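# Straighten a leaning stack of magnet blocks

## Task

Align the tilted stack of magnet blocks so every block sits squarely on the one beneath it, then release the blocks before finishing.

## Robot and tools

Robot: two arms, left_arm and right_arm, each with six joints and a two-finger gripper. Cameras: cam_head_left, cam_head_right, cam_high, cam_low, cam_left_wrist, cam_right_wrist, all 504x504 pixels. The state line reports each gripper's end_effector_position (metres) and end_effector_quat_wxyz in a single shared frame. Its origin is on the table surface midway between the arms. +z is up, +x points out over the table, and left_arm sits toward +y. The names left and right do not refer to image sides. The reported position is the point between the finger pads, about 1 cm short of the fingertips, and may be off, more so at long reach. Fingers point along the gripper's +z and close along its y axis.

Joint order, always: shoulder, elbow, waist, wrist pitch, wrist yaw, wrist roll. Ignore any other ordering you see elsewhere. Stated ranges (rad): shoulder 0.000 to 3.142, elbow 0.000 to 3.019, waist -2.880 to 2.880, wrist pitch -1.693 to 1.571, wrist yaw -1.571 to 1.571, wrist roll -2.094 to 2.094. A joint's true end may differ by up to 0.019 rad.

A row is always 14 numbers, each in [-1, 1], covering both arms even if one stays still: left_arm's six joint values in the order above plus its opening, then right_arm's six plus its opening. Joint values are scaled displacements, not poses: 1.0 equals 1.32 rad shoulder, 1.276 elbow, 1.264 waist, 1.83 wrist pitch, 1.686 wrist yaw, 2.022 wrist roll. The opening is absolute: +1 fully open, -1 closed.

execute_actions(actions): a list of up to 15 actions. Each action is a table of up to 15 rows, one row per 1/30 s control step. If there are fewer than 15 rows, the last row is repeated to fill the action. In every row, joint values are offsets from the angles the joints had when that action began, not from the previous row. For a call's first action, that means the last angles reported in this scene. An empty list just returns the current state and images. If a joint would be pushed more than 0.019 rad beyond its range, the action is rejected for both arms. If the first action fails this check, or any action is malformed, the whole call is rejected and nothing moves. Joints asked past their real end stop there, and the result then prints "joint sent to its limit". Absence of that line does not prove there is room left.

move(target, speed, blocking): target is one 14-number row as above. Its displacements are offsets from the Joint positions shown in this scene's most recent result that lists them, not from where the arm happens to be. All joints follow synchronized paths, so the hand usually curves. speed (rad/s, 0.01 to 2, default 0.5) caps the joint with the longest travel. Paths take between 0.5 and 10 s and stop after 10 s even if unfinished. Nothing slows for obstacles or for the other arm. Finger values are applied at the start. blocking=false returns after 0.5 s while motion continues. Before issuing further rows or moves, check with wait(0) until a result shows the move ended, or call stop. The move result adds a "move:" line: the ending (done, off_target, moving, held, fault), limits=held or limits=none, and each arm's joint farthest from target. held means a check blocked the last step. Faster moves and targets set deeper past a contact push harder.

wait(seconds): 0 to 10; the arms keep their last command and a running move continues. stop(): brakes a running move; it needs stopping room, and the fingers keep moving. zoom_image(camera, region): region [x0, y0, x1, y1] in pixels of that camera's latest image, at most 504 by 504. finished_scene(scene): pass the current scene's number to end it. Only call it once the stack is aligned and both grippers have let go; it cannot be undone.

Result lines: Joint positions and Joint velocities give, per arm, the six joints (rad, rad/s) then the finger-pad gap (m; 0.094 m fully open). Joint targets shows the angles currently being driven toward, which may change on their own. grip_measured is the measured opening on the command scale; each gripper's reading may be off by about 1 mm. "joint command not followed" means a clearance check altered or blocked some joint targets; the rest of the row still ran. FAULT, MOTOR HOT (from 85 °C) and OVER-TEMPERATURE FAULT (at 100 °C the arm goes limp and drops) warn of stops.

Motion limits: per step, each target is held within a lead of the measured angle (shoulder 0.32, elbow 0.276, waist 0.264, wrist pitch 0.33, wrist yaw 0.186, wrist roll 0.522 rad). Targets are also scaled back if they would move the gripper over 70 mm from where it is. Large displacements therefore span several actions, and an unfinished motion should be recommanded. Arms tend to sag under zero displacement: in a reply's first call, command back to the desired angles, then send zeros, increasing the correction if a joint stays short.

Gripping: to hold a block, command an opening about 0.03 below grip_measured; a smaller margin grips more gently. Pads can spike in force on first contact. Expect occasional external tugs on held or loose items.

Avoid: knocking anything off the table, which fails the job; letting the arms collide or press on each other; dropping, slamming or shoving blocks hard; and keeping loaded motors hot. The robot keeps acting on the last command while you compose a reply, so keep motion smooth and brief.

Each tool is called after "Emit:" by a JSON object that holds its "op" and its "data".

## Session

Emit:
{"op": "execute_actions", "data": {"actions": []}}

Scene clock: 0.00 s.
left_arm: end_effector_position=(+0.1067, +0.6421, +0.2012) grip_measured=+1.000 end_effector_quat_wxyz=(+0.046, +0.982, -0.130, -0.132) | right_arm: end_effector_position=(+0.4444, -0.3113, +0.1361) grip_measured=+1.000 end_effector_quat_wxyz=(+0.017, +0.021, +1.000, -0.006)
Joint names: [shoulder, elbow, waist, wrist pitch, wrist yaw, wrist roll]
Joint positions: left_arm=[ 1.448  1.25   1.292 -1.514 -0.244 -1.639  0.094] | right_arm=[ 1.543  1.198 -0.197 -1.191  0.013  0.024  0.094]
Joint velocities: left_arm=[-0.005  0.002 -0.015 -0.017  0.007 -0.007  0.   ] | right_arm=[-0.005 -0.007 -0.015  0.007  0.022  0.007  0.   ]
Motor temperatures (°C, as the motors report them): left_arm=[31 27 28 27 30 27] | right_arm=[31 28 28 29 30 28]
Joint targets: left_arm=[1.444 1.275 1.292 -1.514 -0.244 -1.639] | right_arm=[1.539 1.227 -0.197 -1.190 0.013 0.024]

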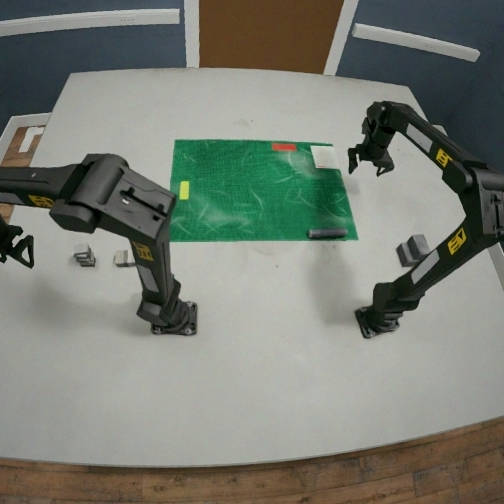

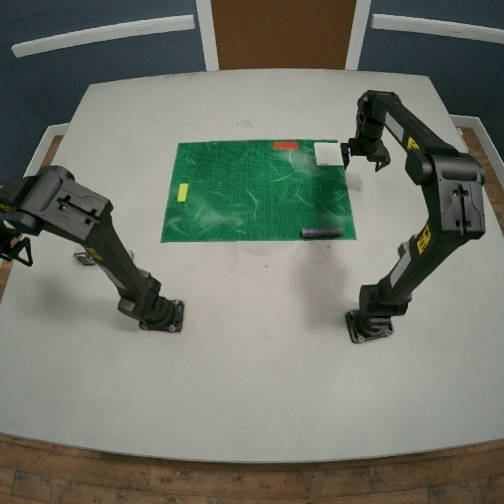

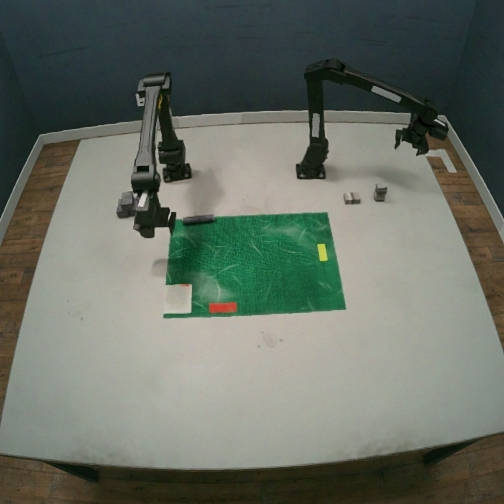

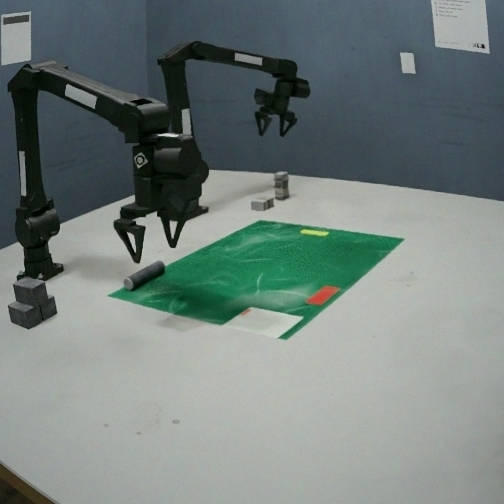

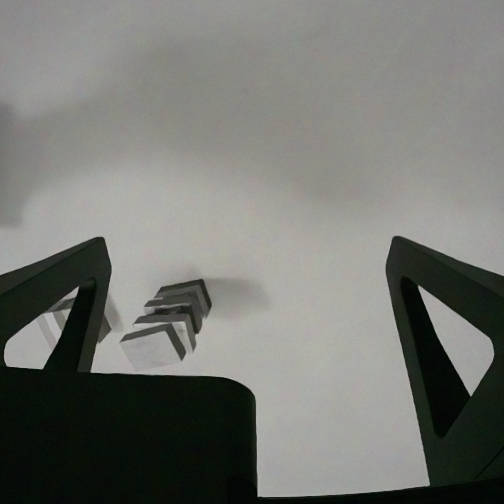

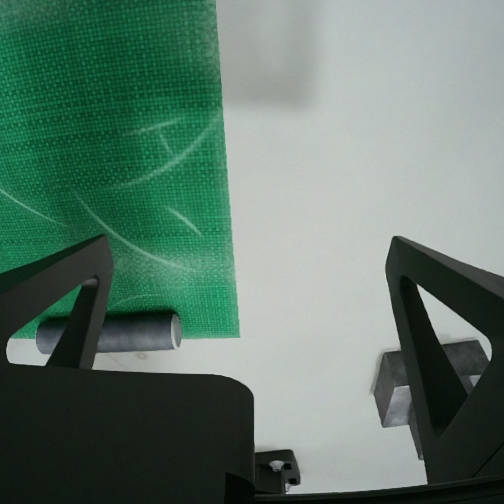

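Emit:
{"op": "zoom_image", "data": {"camera": "cam_high", "region": [330, 170, 400, 220]}}

Emit:
{"op": "zoom_image", "data": {"camera": "cam_low", "region": [240, 160, 310, 220]}}

Emit:
{"op": "zoom_image", "data": {"camera": "cam_head_left", "region": [60, 230, 140, 280]}}

Emit:
{"op": "zoom_image", "data": {"camera": "cam_left_wrist", "region": [20, 250, 240, 390]}}

Region (330, 170, 400, 220) of cam_high's 504x504 image, scaled by 7.200, with more detail than that image has; it fills the top 360 rows of this view, and the rest is white.

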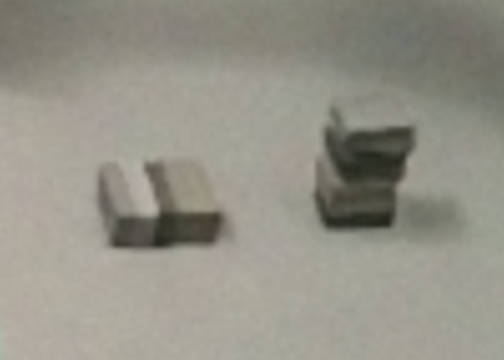

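Region (240, 160, 310, 220) of cam_low's 504x504 image, scaled by 7.200, with more detail than that image has; it fills the top 432 rows of this view, and the rest is white.

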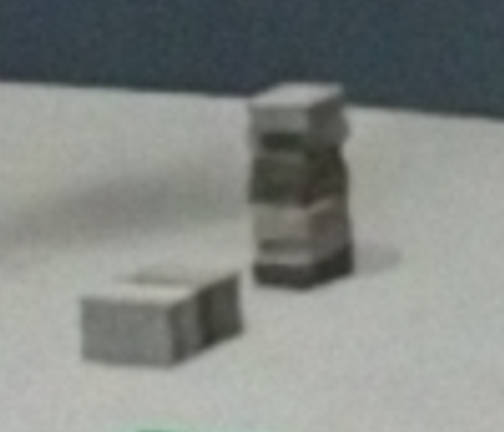

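Region (60, 230, 140, 280) of cam_head_left's 504x504 image, scaled by 6.300, with more detail than that image has; it fills the top 315 rows of this view, and the rest is white.

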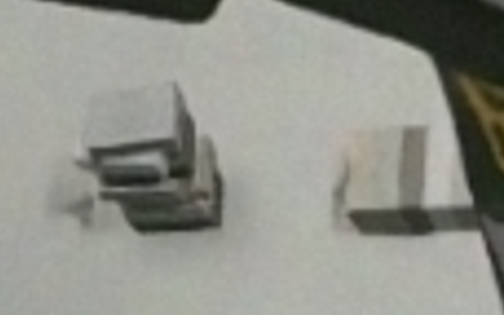

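Region (20, 250, 240, 390) of cam_left_wrist's 504x504 image, scaled by 2.291, with more detail than that image has; it fills the top 321 rows of this view, and the rest is white.

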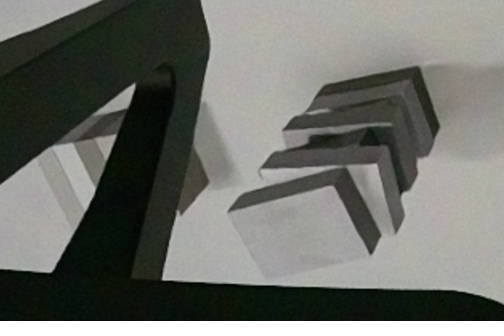

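Emit:
{"op": "move", "data": {"target": [0,0.02,-0.12,0.065,0.145,0.563,1,0,0.02,0,0,0,0,1], "speed": 1}}

Scene clock: 8.30 s.
left_arm: end_effector_position=(+0.2086, +0.6297, +0.1939) grip_measured=+1.000 end_effector_quat_wxyz=(+0.019, +0.726, -0.688, +0.005) | right_arm: end_effector_position=(+0.4434, -0.3113, +0.1351) grip_measured=+1.000 end_effector_quat_wxyz=(+0.016, +0.021, +1.000, -0.006)
Joint names: [shoulder, elbow, waist, wrist pitch, wrist yaw, wrist roll]
Joint positions: left_arm=[ 1.448  1.25   1.145 -1.413 -0.002 -0.515  0.094] | right_arm=[ 1.543  1.196 -0.197 -1.191  0.013  0.024  0.094]
Joint velocities: left_arm=[-0.005  0.002 -0.015  0.007 -0.11   0.007  0.   ] | right_arm=[ 0.005 -0.012 -0.005  0.002 -0.007  0.007  0.   ]
Motor temperatures (°C, as the motors report them): left_arm=[31 29 28 27 30 27] | right_arm=[32 30 28 29 30 28]
Joint targets: left_arm=[1.448 1.275 1.140 -1.395 0.000 -0.501] | right_arm=[1.543 1.224 -0.197 -1.191 0.013 0.024]
move: off_target (left_arm, right_arm); limits=none; left_arm: farthest joint: the elbow, 0.026 radians from its target (0.026 radians at the start); right_arm: farthest joint: the elbow, 0.028 radians from its target (0.025 radians at the start)

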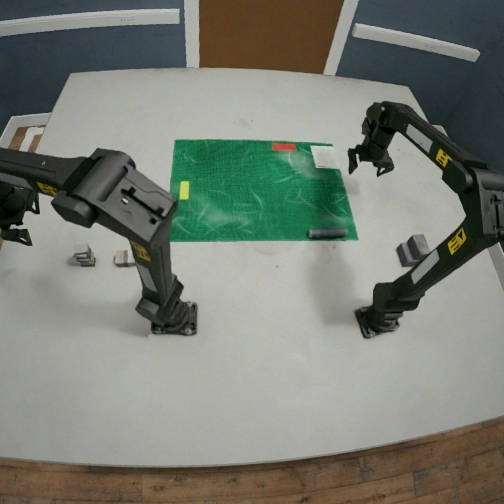

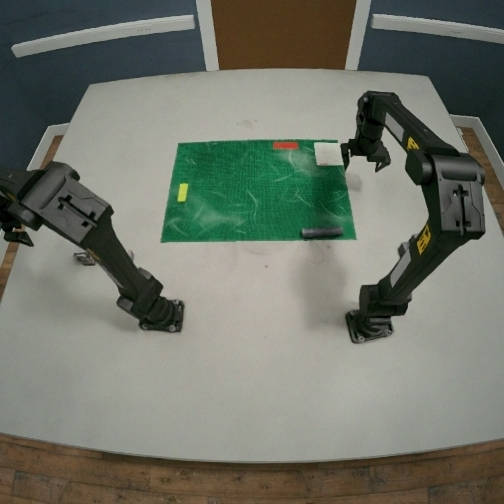

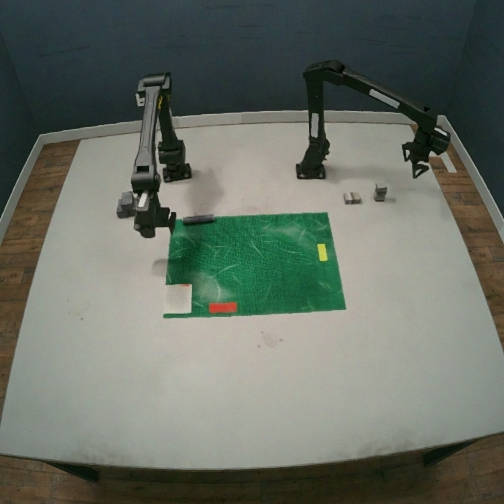

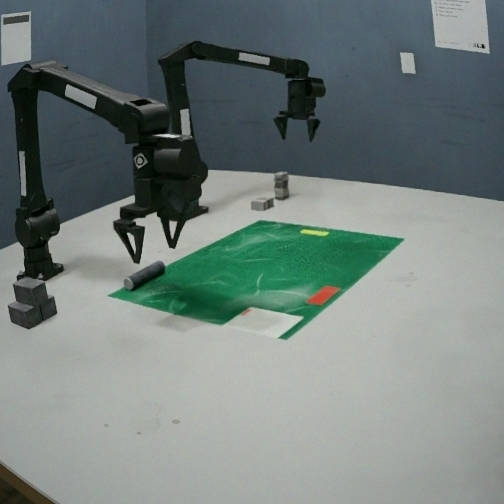

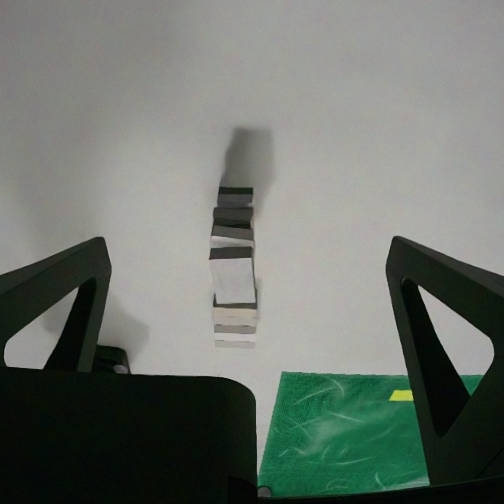

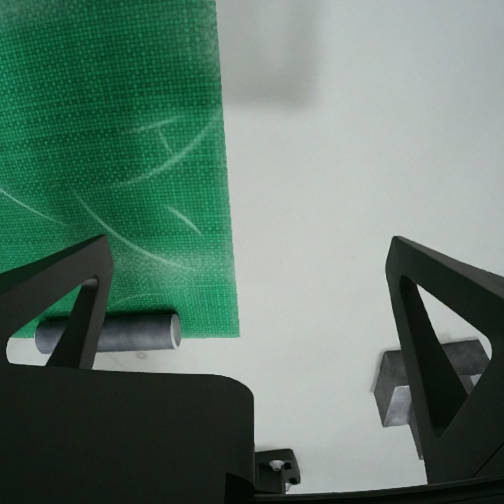

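Emit:
{"op": "move", "data": {"target": [-0.331,-0.303,-0.154,0.016,0,-0.1,1,0,0.022,0,0,0,0,1], "speed": 0.6}}

Scene clock: 14.40 s.
left_arm: end_effector_position=(+0.1848, +0.4714, +0.1834) grip_measured=+1.000 end_effector_quat_wxyz=(-0.008, +0.725, -0.689, -0.002) | right_arm: end_effector_position=(+0.4434, -0.3113, +0.1351) grip_measured=+1.000 end_effector_quat_wxyz=(+0.016, +0.021, +1.000, -0.006)
Joint names: [shoulder, elbow, waist, wrist pitch, wrist yaw, wrist roll]
Joint positions: left_arm=[ 1.011  0.858  0.955 -1.401 -0.002 -0.703  0.094] | right_arm=[ 1.543  1.196 -0.197 -1.191  0.013  0.024  0.094]
Joint velocities: left_arm=[-0.005 -0.002  0.015 -0.002 -0.051  0.022  0.   ] | right_arm=[-0.015  0.002 -0.005 -0.012  0.022 -0.007  0.   ]
Motor temperatures (°C, as the motors report them): left_arm=[31 30 28 27 30 27] | right_arm=[32 32 28 29 30 28]
Joint targets: left_arm=[1.011 0.863 0.950 -1.383 -0.002 -0.717] | right_arm=[1.543 1.224 -0.197 -1.191 0.013 0.024]
move: off_target (right_arm); limits=none; left_arm: farthest joint: the wrist pitch, 0.018 radians from its target (0.029 radians at the start); right_arm: farthest joint: the elbow, 0.028 radians from its target (0.028 radians at the start)

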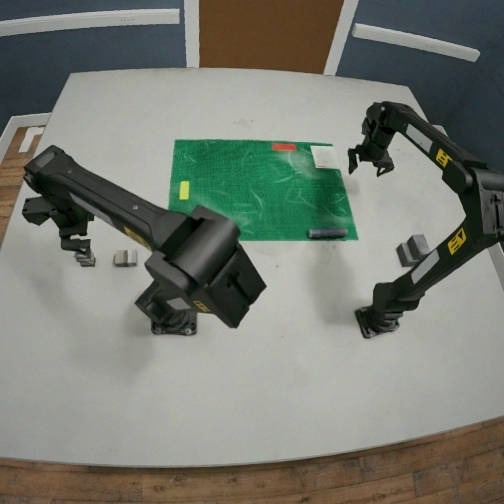

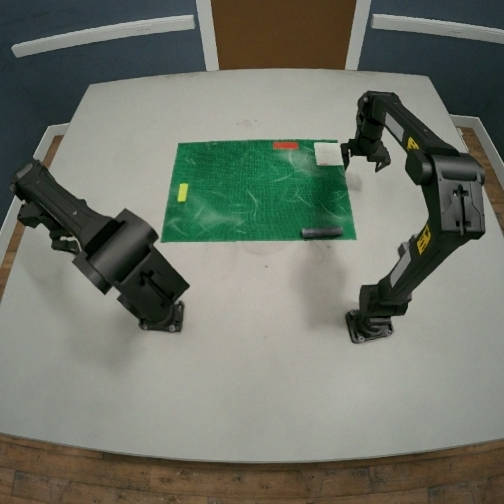

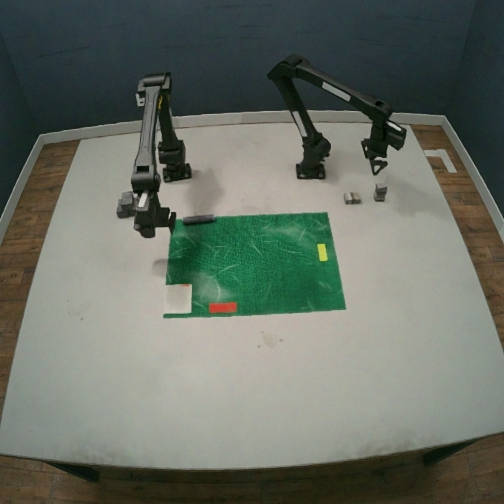

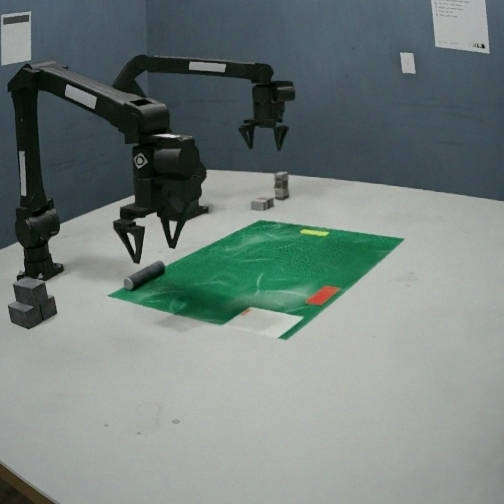

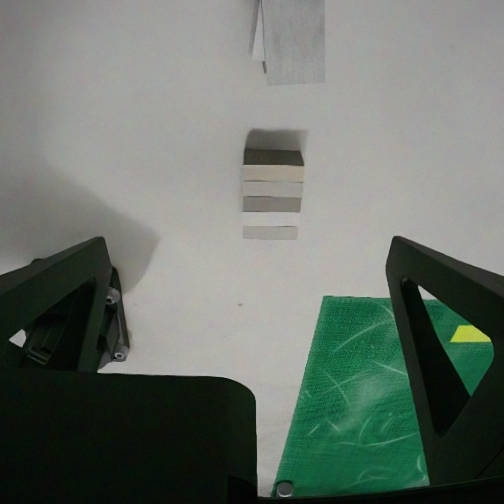

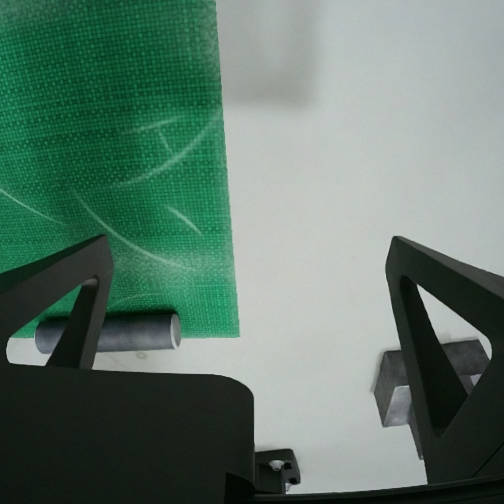

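Emit:
{"op": "move", "data": {"target": [0.182,0,0.068,0.138,0,0.045,1,0,0.022,0,0,0,0,1], "speed": 0.4}}

Scene clock: 19.40 s.
left_arm: end_effector_position=(+0.2017, +0.5359, +0.1184) grip_measured=+1.000 end_effector_quat_wxyz=(-0.004, +0.726, -0.688, -0.002) | right_arm: end_effector_position=(+0.4434, -0.3113, +0.1351) grip_measured=+1.000 end_effector_quat_wxyz=(+0.016, +0.021, +1.000, -0.006)
Joint names: [shoulder, elbow, waist, wrist pitch, wrist yaw, wrist roll]
Joint positions: left_arm=[ 1.253  0.857  1.034 -1.167 -0.002 -0.626  0.094] | right_arm=[ 1.543  1.196 -0.197 -1.191  0.013  0.024  0.094]
Joint velocities: left_arm=[-0.005  0.002  0.005 -0.007 -0.095  0.007  0.   ] | right_arm=[ 0.005 -0.017  0.005 -0.002  0.022 -0.051  0.   ]
Motor temperatures (°C, as the motors report them): left_arm=[31 30 28 27 30 28] | right_arm=[32 33 28 29 30 28]
Joint targets: left_arm=[1.252 0.858 1.041 -1.149 -0.002 -0.612] | right_arm=[1.543 1.224 -0.197 -1.191 0.013 0.024]
move: off_target (right_arm); limits=none; left_arm: farthest joint: the wrist pitch, 0.019 radians from its target (0.253 radians at the start); right_arm: farthest joint: the elbow, 0.028 radians from its target (0.028 radians at the start)

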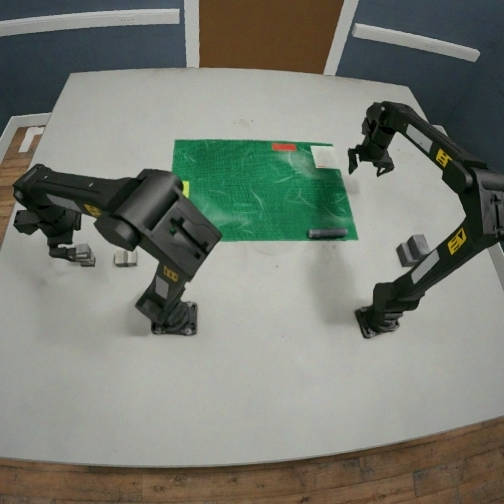

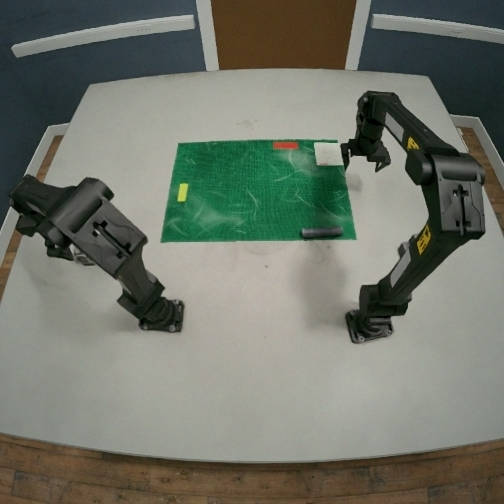

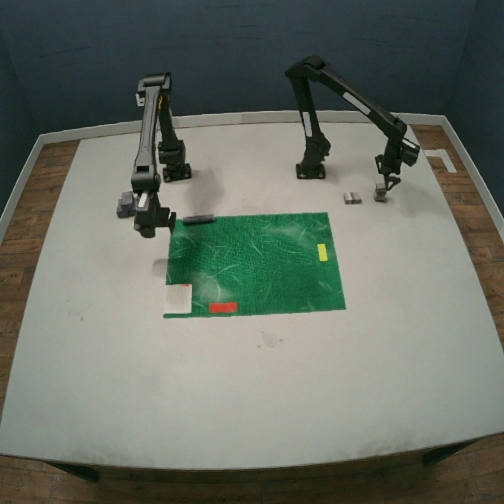

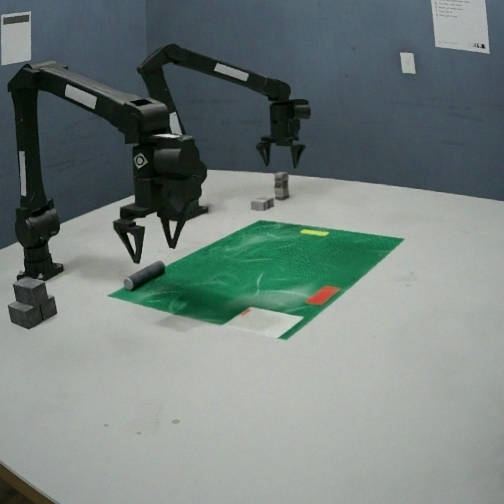

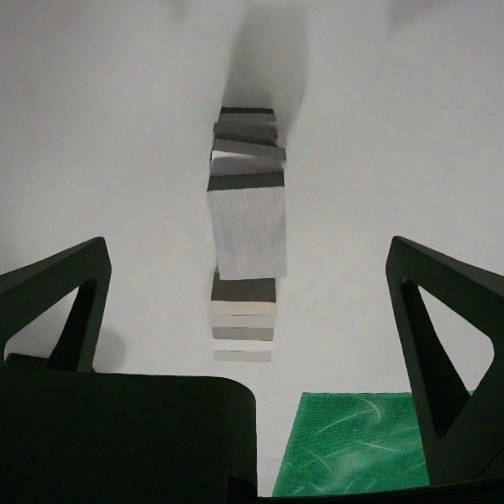

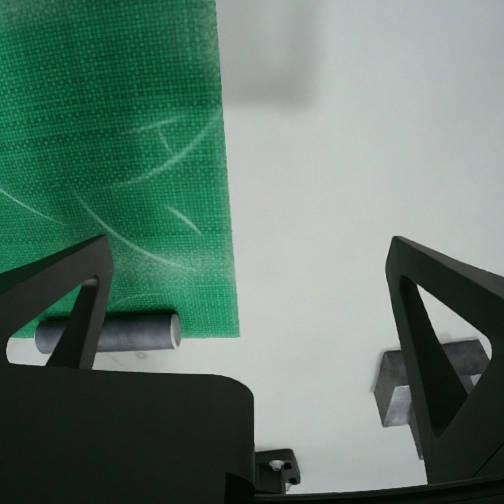

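Emit:
{"op": "move", "data": {"target": [-0.011,-0.068,-0.022,0.048,0,-0.018,1,0,0.022,0,0,0,0,1], "speed": 0.2}}

Scene clock: 21.63 s.
left_arm: end_effector_position=(+0.1963, +0.5163, +0.0876) grip_measured=+1.000 end_effector_quat_wxyz=(+0.006, +0.727, -0.687, +0.000) | right_arm: end_effector_position=(+0.4434, -0.3113, +0.1351) grip_measured=+1.000 end_effector_quat_wxyz=(+0.016, +0.021, +1.000, -0.006)
Joint names: [shoulder, elbow, waist, wrist pitch, wrist yaw, wrist roll]
Joint positions: left_arm=[ 1.253  0.768  1.015 -1.097 -0.002 -0.648  0.094] | right_arm=[ 1.543  1.196 -0.197 -1.191  0.013  0.024  0.094]
Joint velocities: left_arm=[-0.015 -0.002 -0.005 -0.007 -0.037  0.022  0.   ] | right_arm=[-0.015  0.007 -0.024  0.002  0.007 -0.037  0.   ]
Motor temperatures (°C, as the motors report them): left_arm=[31 30 28 27 30 28] | right_arm=[32 33 28 29 30 28]
Joint targets: left_arm=[1.238 0.771 1.007 -1.080 -0.002 -0.663] | right_arm=[1.543 1.224 -0.197 -1.191 0.013 0.024]
move: off_target (right_arm); limits=none; left_arm: farthest joint: the wrist pitch, 0.018 radians from its target (0.088 radians at the start); right_arm: farthest joint: the elbow, 0.028 radians from its target (0.028 radians at the start)

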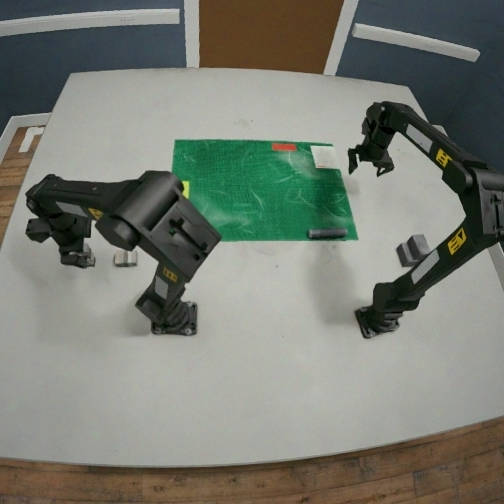

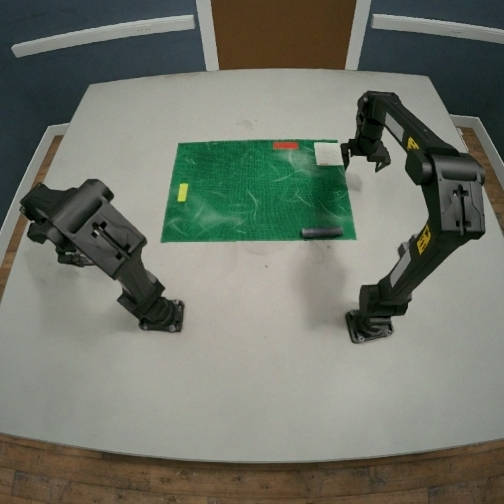

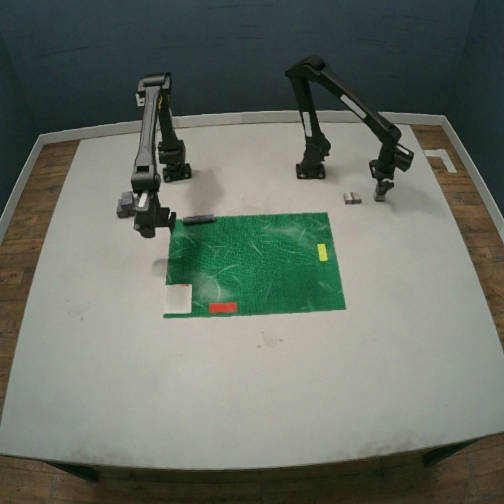

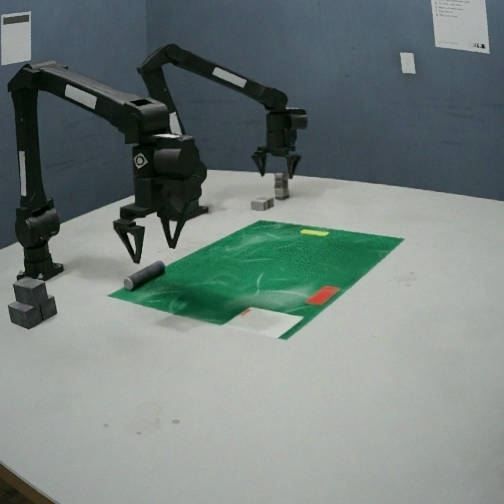

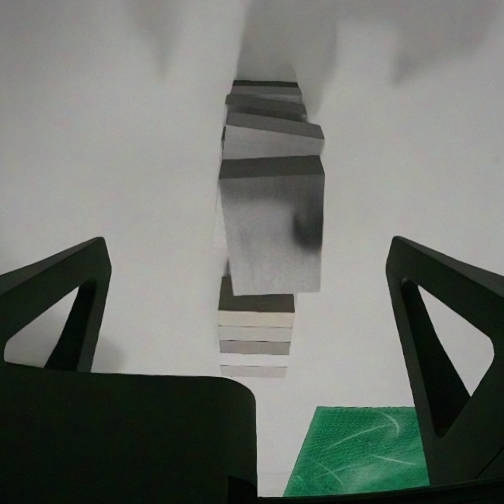

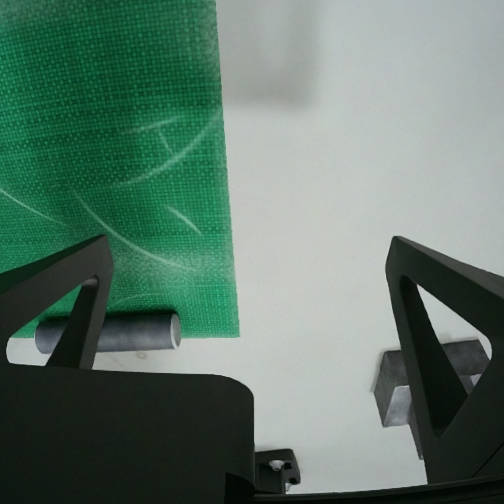

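Emit:
{"op": "move", "data": {"target": [0.055,-0.064,-0.024,0.1,0,-0.018,1,0,0.022,0,0,0,0,1], "speed": 0.2}}

Emit:
{"op": "zoom_image", "data": {"camera": "cam_low", "region": [230, 130, 330, 220]}}

Scene clock: 24.33 s.
left_arm: end_effector_position=(+0.2012, +0.5119, +0.0427) grip_measured=+1.000 end_effector_quat_wxyz=(-0.003, +0.727, -0.687, -0.001) | right_arm: end_effector_position=(+0.4434, -0.3113, +0.1351) grip_measured=+1.000 end_effector_quat_wxyz=(+0.016, +0.021, +1.000, -0.006)
Joint names: [shoulder, elbow, waist, wrist pitch, wrist yaw, wrist roll]
Joint positions: left_arm=[ 1.317  0.685  0.993 -0.933 -0.002 -0.67   0.094] | right_arm=[ 1.543  1.196 -0.197 -1.191  0.013  0.024  0.094]
Joint velocities: left_arm=[-0.005  0.007  0.005 -0.022  0.007 -0.051  0.   ] | right_arm=[ 0.015 -0.007 -0.015  0.002 -0.051  0.037  0.   ]
Motor temperatures (°C, as the motors report them): left_arm=[31 30 28 27 30 28] | right_arm=[33 33 28 29 30 28]
Joint targets: left_arm=[1.325 0.686 0.984 -0.914 -0.002 -0.685] | right_arm=[1.543 1.224 -0.197 -1.191 0.013 0.024]
move: off_target (right_arm); limits=none; left_arm: farthest joint: the wrist pitch, 0.019 radians from its target (0.183 radians at the start); right_arm: farthest joint: the elbow, 0.028 radians from its target (0.028 radians at the start)

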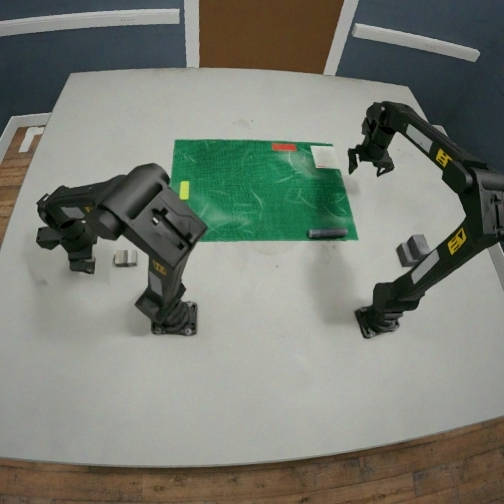

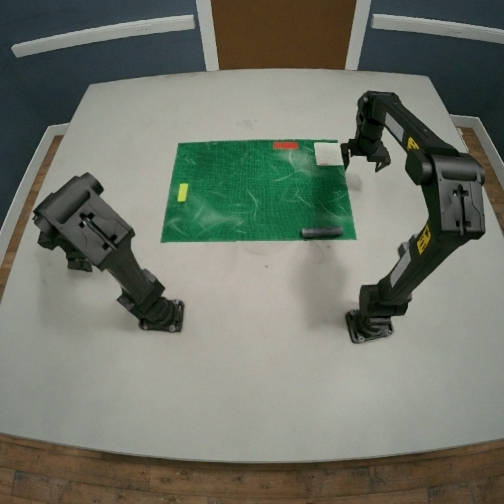

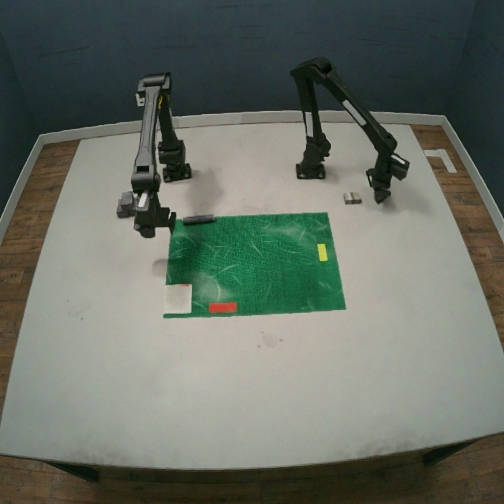

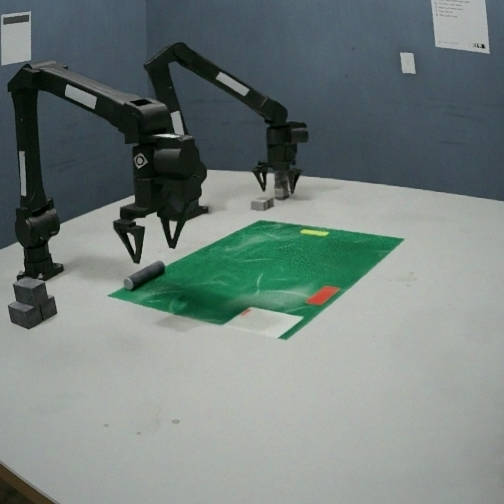

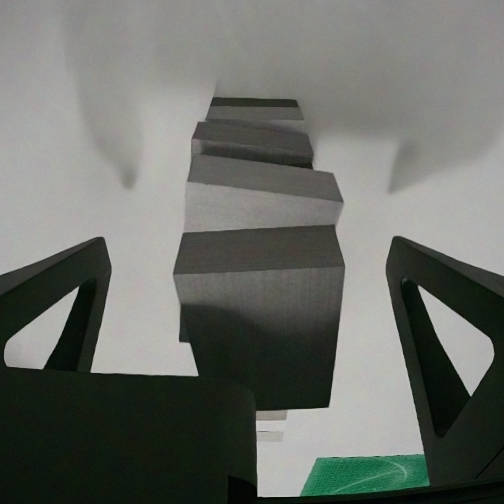

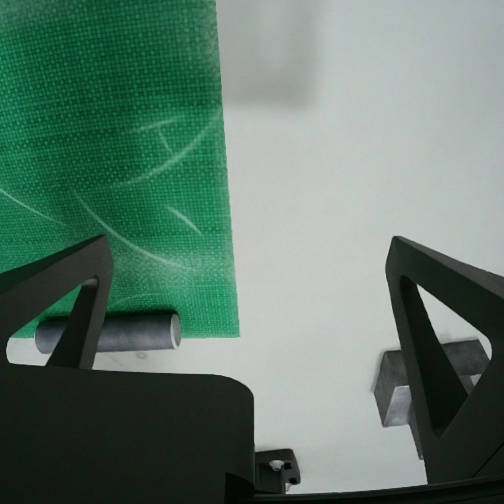

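Region (230, 130, 330, 220) of cam_low's 504x504 image, scaled by 5.040, with more detail than that image has; it fills the top 454 rows of this view, and the rest is white.

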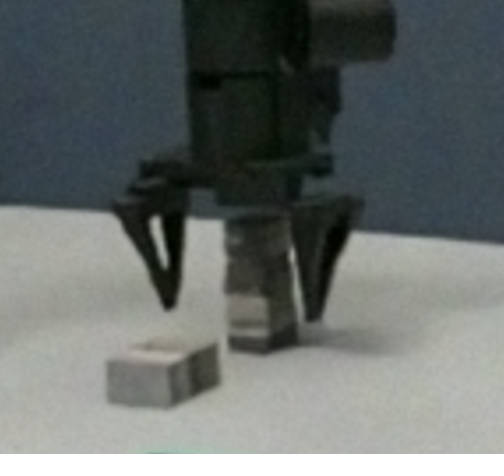

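Emit:
{"op": "move", "data": {"target": [0.006,0,-0.016,0.01,0,-0.007,-0.42,0,0.022,0,0,0,0,1], "speed": 0.05}}

Emit:
{"op": "zoom_image", "data": {"camera": "cam_low", "region": [250, 150, 310, 210]}}

Scene clock: 26.17 s.
left_arm: end_effector_position=(+0.2021, +0.5114, +0.0427) grip_measured=-0.416 end_effector_quat_wxyz=(-0.003, +0.726, -0.688, -0.003) | right_arm: end_effector_position=(+0.4434, -0.3113, +0.1351) grip_measured=+1.000 end_effector_quat_wxyz=(+0.016, +0.021, +1.000, -0.006)
Joint names: [shoulder, elbow, waist, wrist pitch, wrist yaw, wrist roll]
Joint positions: left_arm=[ 1.317  0.685  0.988 -0.932 -0.004 -0.672  0.027] | right_arm=[ 1.543  1.196 -0.197 -1.191  0.013  0.024  0.094]
Joint velocities: left_arm=[-0.005  0.002 -0.015 -0.002 -0.051 -0.037  0.003] | right_arm=[-0.005  0.002 -0.005  0.002 -0.022  0.051  0.   ]
Motor temperatures (°C, as the motors report them): left_arm=[31 30 28 27 30 28] | right_arm=[33 33 28 29 30 28]
Joint targets: left_arm=[1.325 0.685 0.973 -0.914 -0.002 -0.684] | right_arm=[1.543 1.224 -0.197 -1.191 0.013 0.024]
move: off_target (right_arm); limits=none; left_arm: farthest joint: the wrist pitch, 0.018 radians from its target (0.018 radians at the start); right_arm: farthest joint: the elbow, 0.028 radians from its target (0.028 radians at the start)

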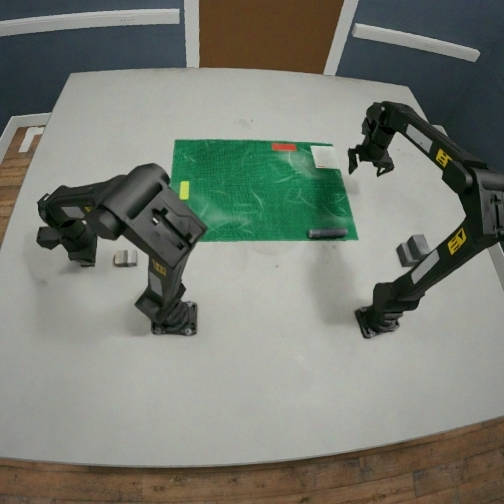

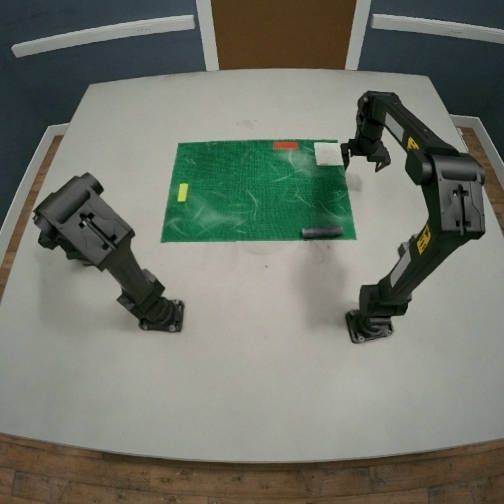

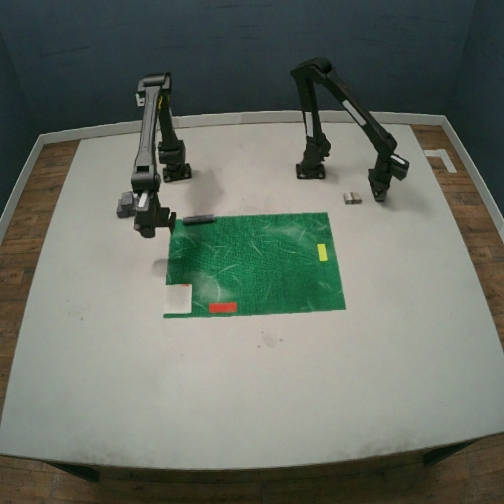

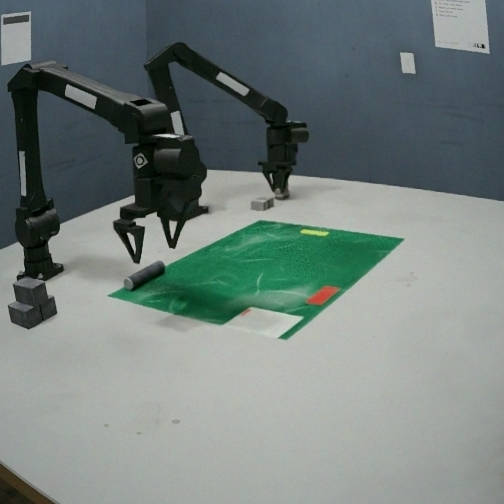

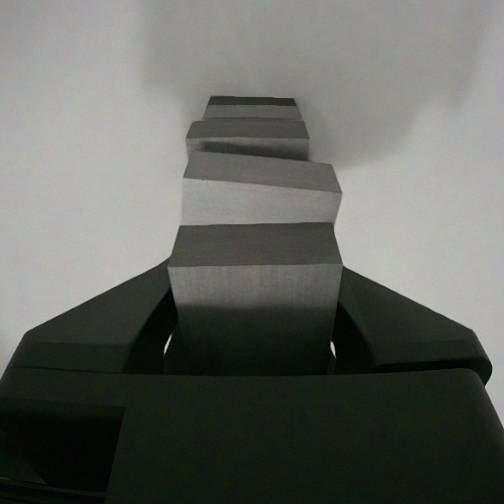

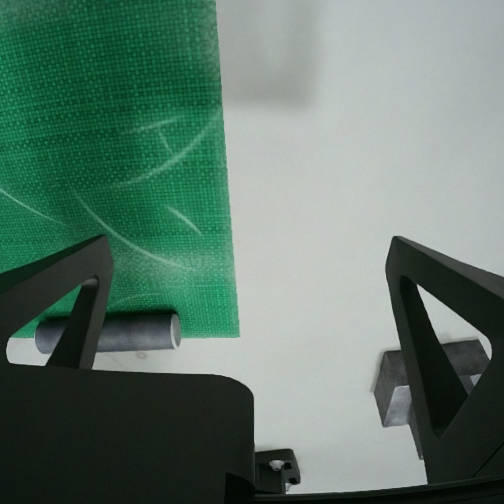

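Region (250, 150, 310, 210) of cam_low's 504x504 image, scaled by 8.400, with more detail than that image has.

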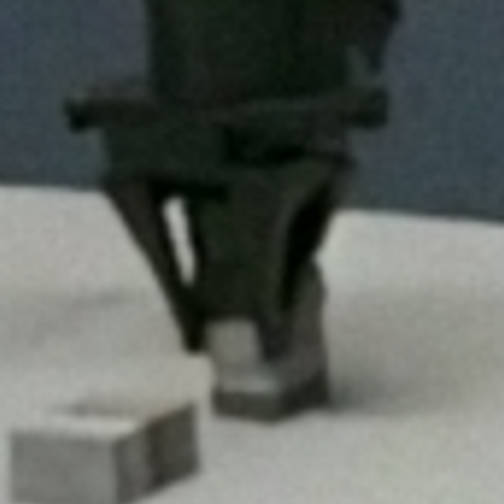

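Emit:
{"op": "move", "data": {"target": [0.006,0,-0.005,0.01,0,0,-0.55,0,0.022,0,0,0,0,1], "speed": 0.05}}

Scene clock: 27.67 s.
left_arm: end_effector_position=(+0.2021, +0.5114, +0.0427) grip_measured=-0.445 end_effector_quat_wxyz=(-0.003, +0.726, -0.688, -0.003) | right_arm: end_effector_position=(+0.4434, -0.3113, +0.1351) grip_measured=+1.000 end_effector_quat_wxyz=(+0.016, +0.021, +1.000, -0.006)
Joint names: [shoulder, elbow, waist, wrist pitch, wrist yaw, wrist roll]
Joint positions: left_arm=[ 1.317  0.685  0.988 -0.932 -0.004 -0.672  0.026] | right_arm=[ 1.543  1.196 -0.197 -1.191  0.013  0.024  0.094]
Joint velocities: left_arm=[-0.005 -0.012 -0.015 -0.002  0.066 -0.022 -0.   ] | right_arm=[-0.005 -0.007 -0.024  0.012  0.051 -0.007  0.   ]
Motor temperatures (°C, as the motors report them): left_arm=[31 30 28 27 30 28] | right_arm=[33 34 28 29 30 28]
Joint targets: left_arm=[1.325 0.685 0.982 -0.914 -0.004 -0.672] | right_arm=[1.543 1.224 -0.197 -1.191 0.013 0.024]
move: off_target (right_arm); limits=none; left_arm: farthest joint: the wrist pitch, 0.019 radians from its target (0.019 radians at the start); right_arm: farthest joint: the elbow, 0.028 radians from its target (0.028 radians at the start)

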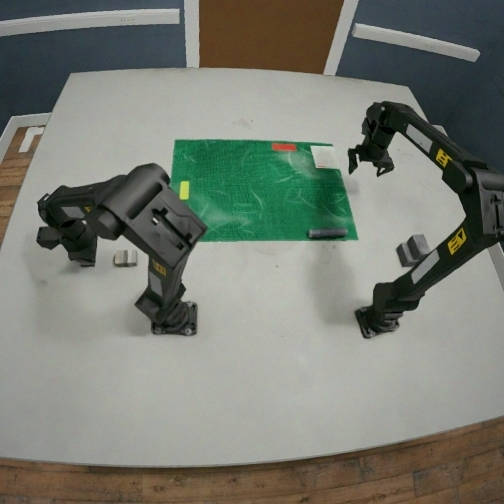

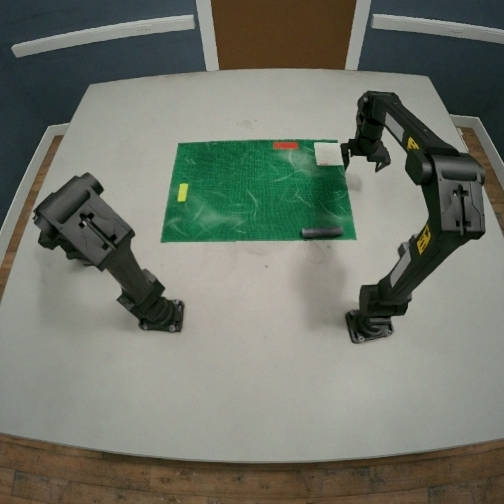

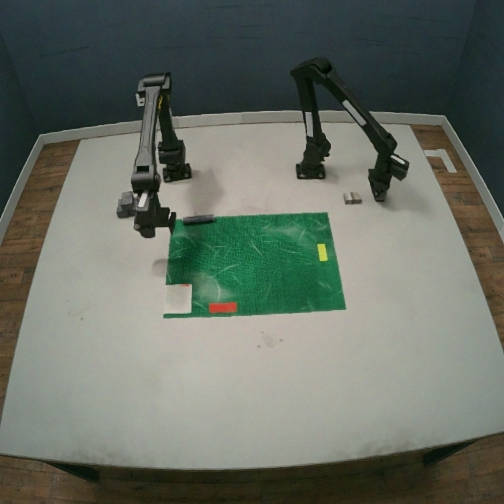

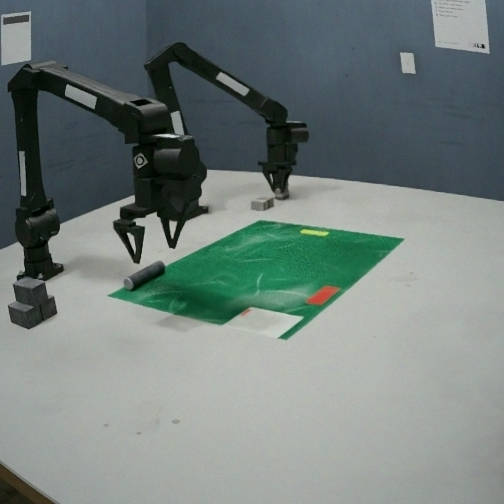

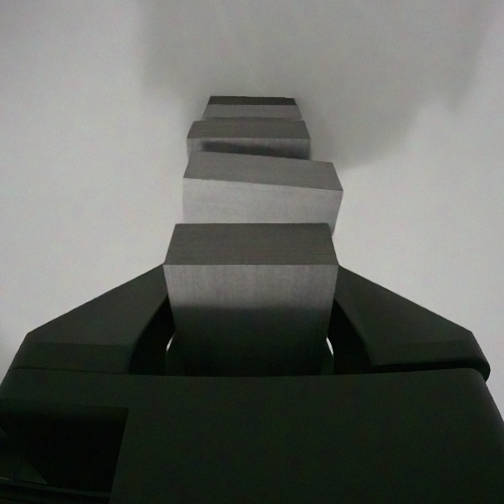

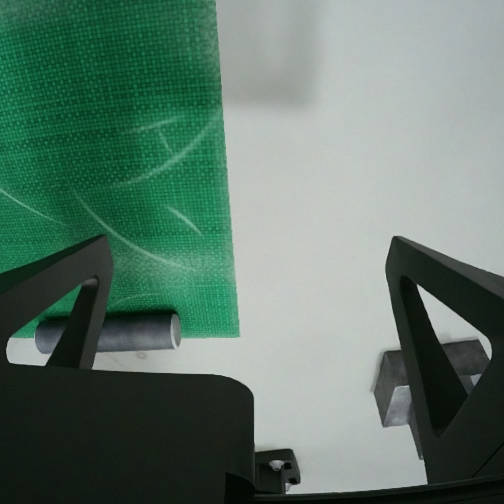

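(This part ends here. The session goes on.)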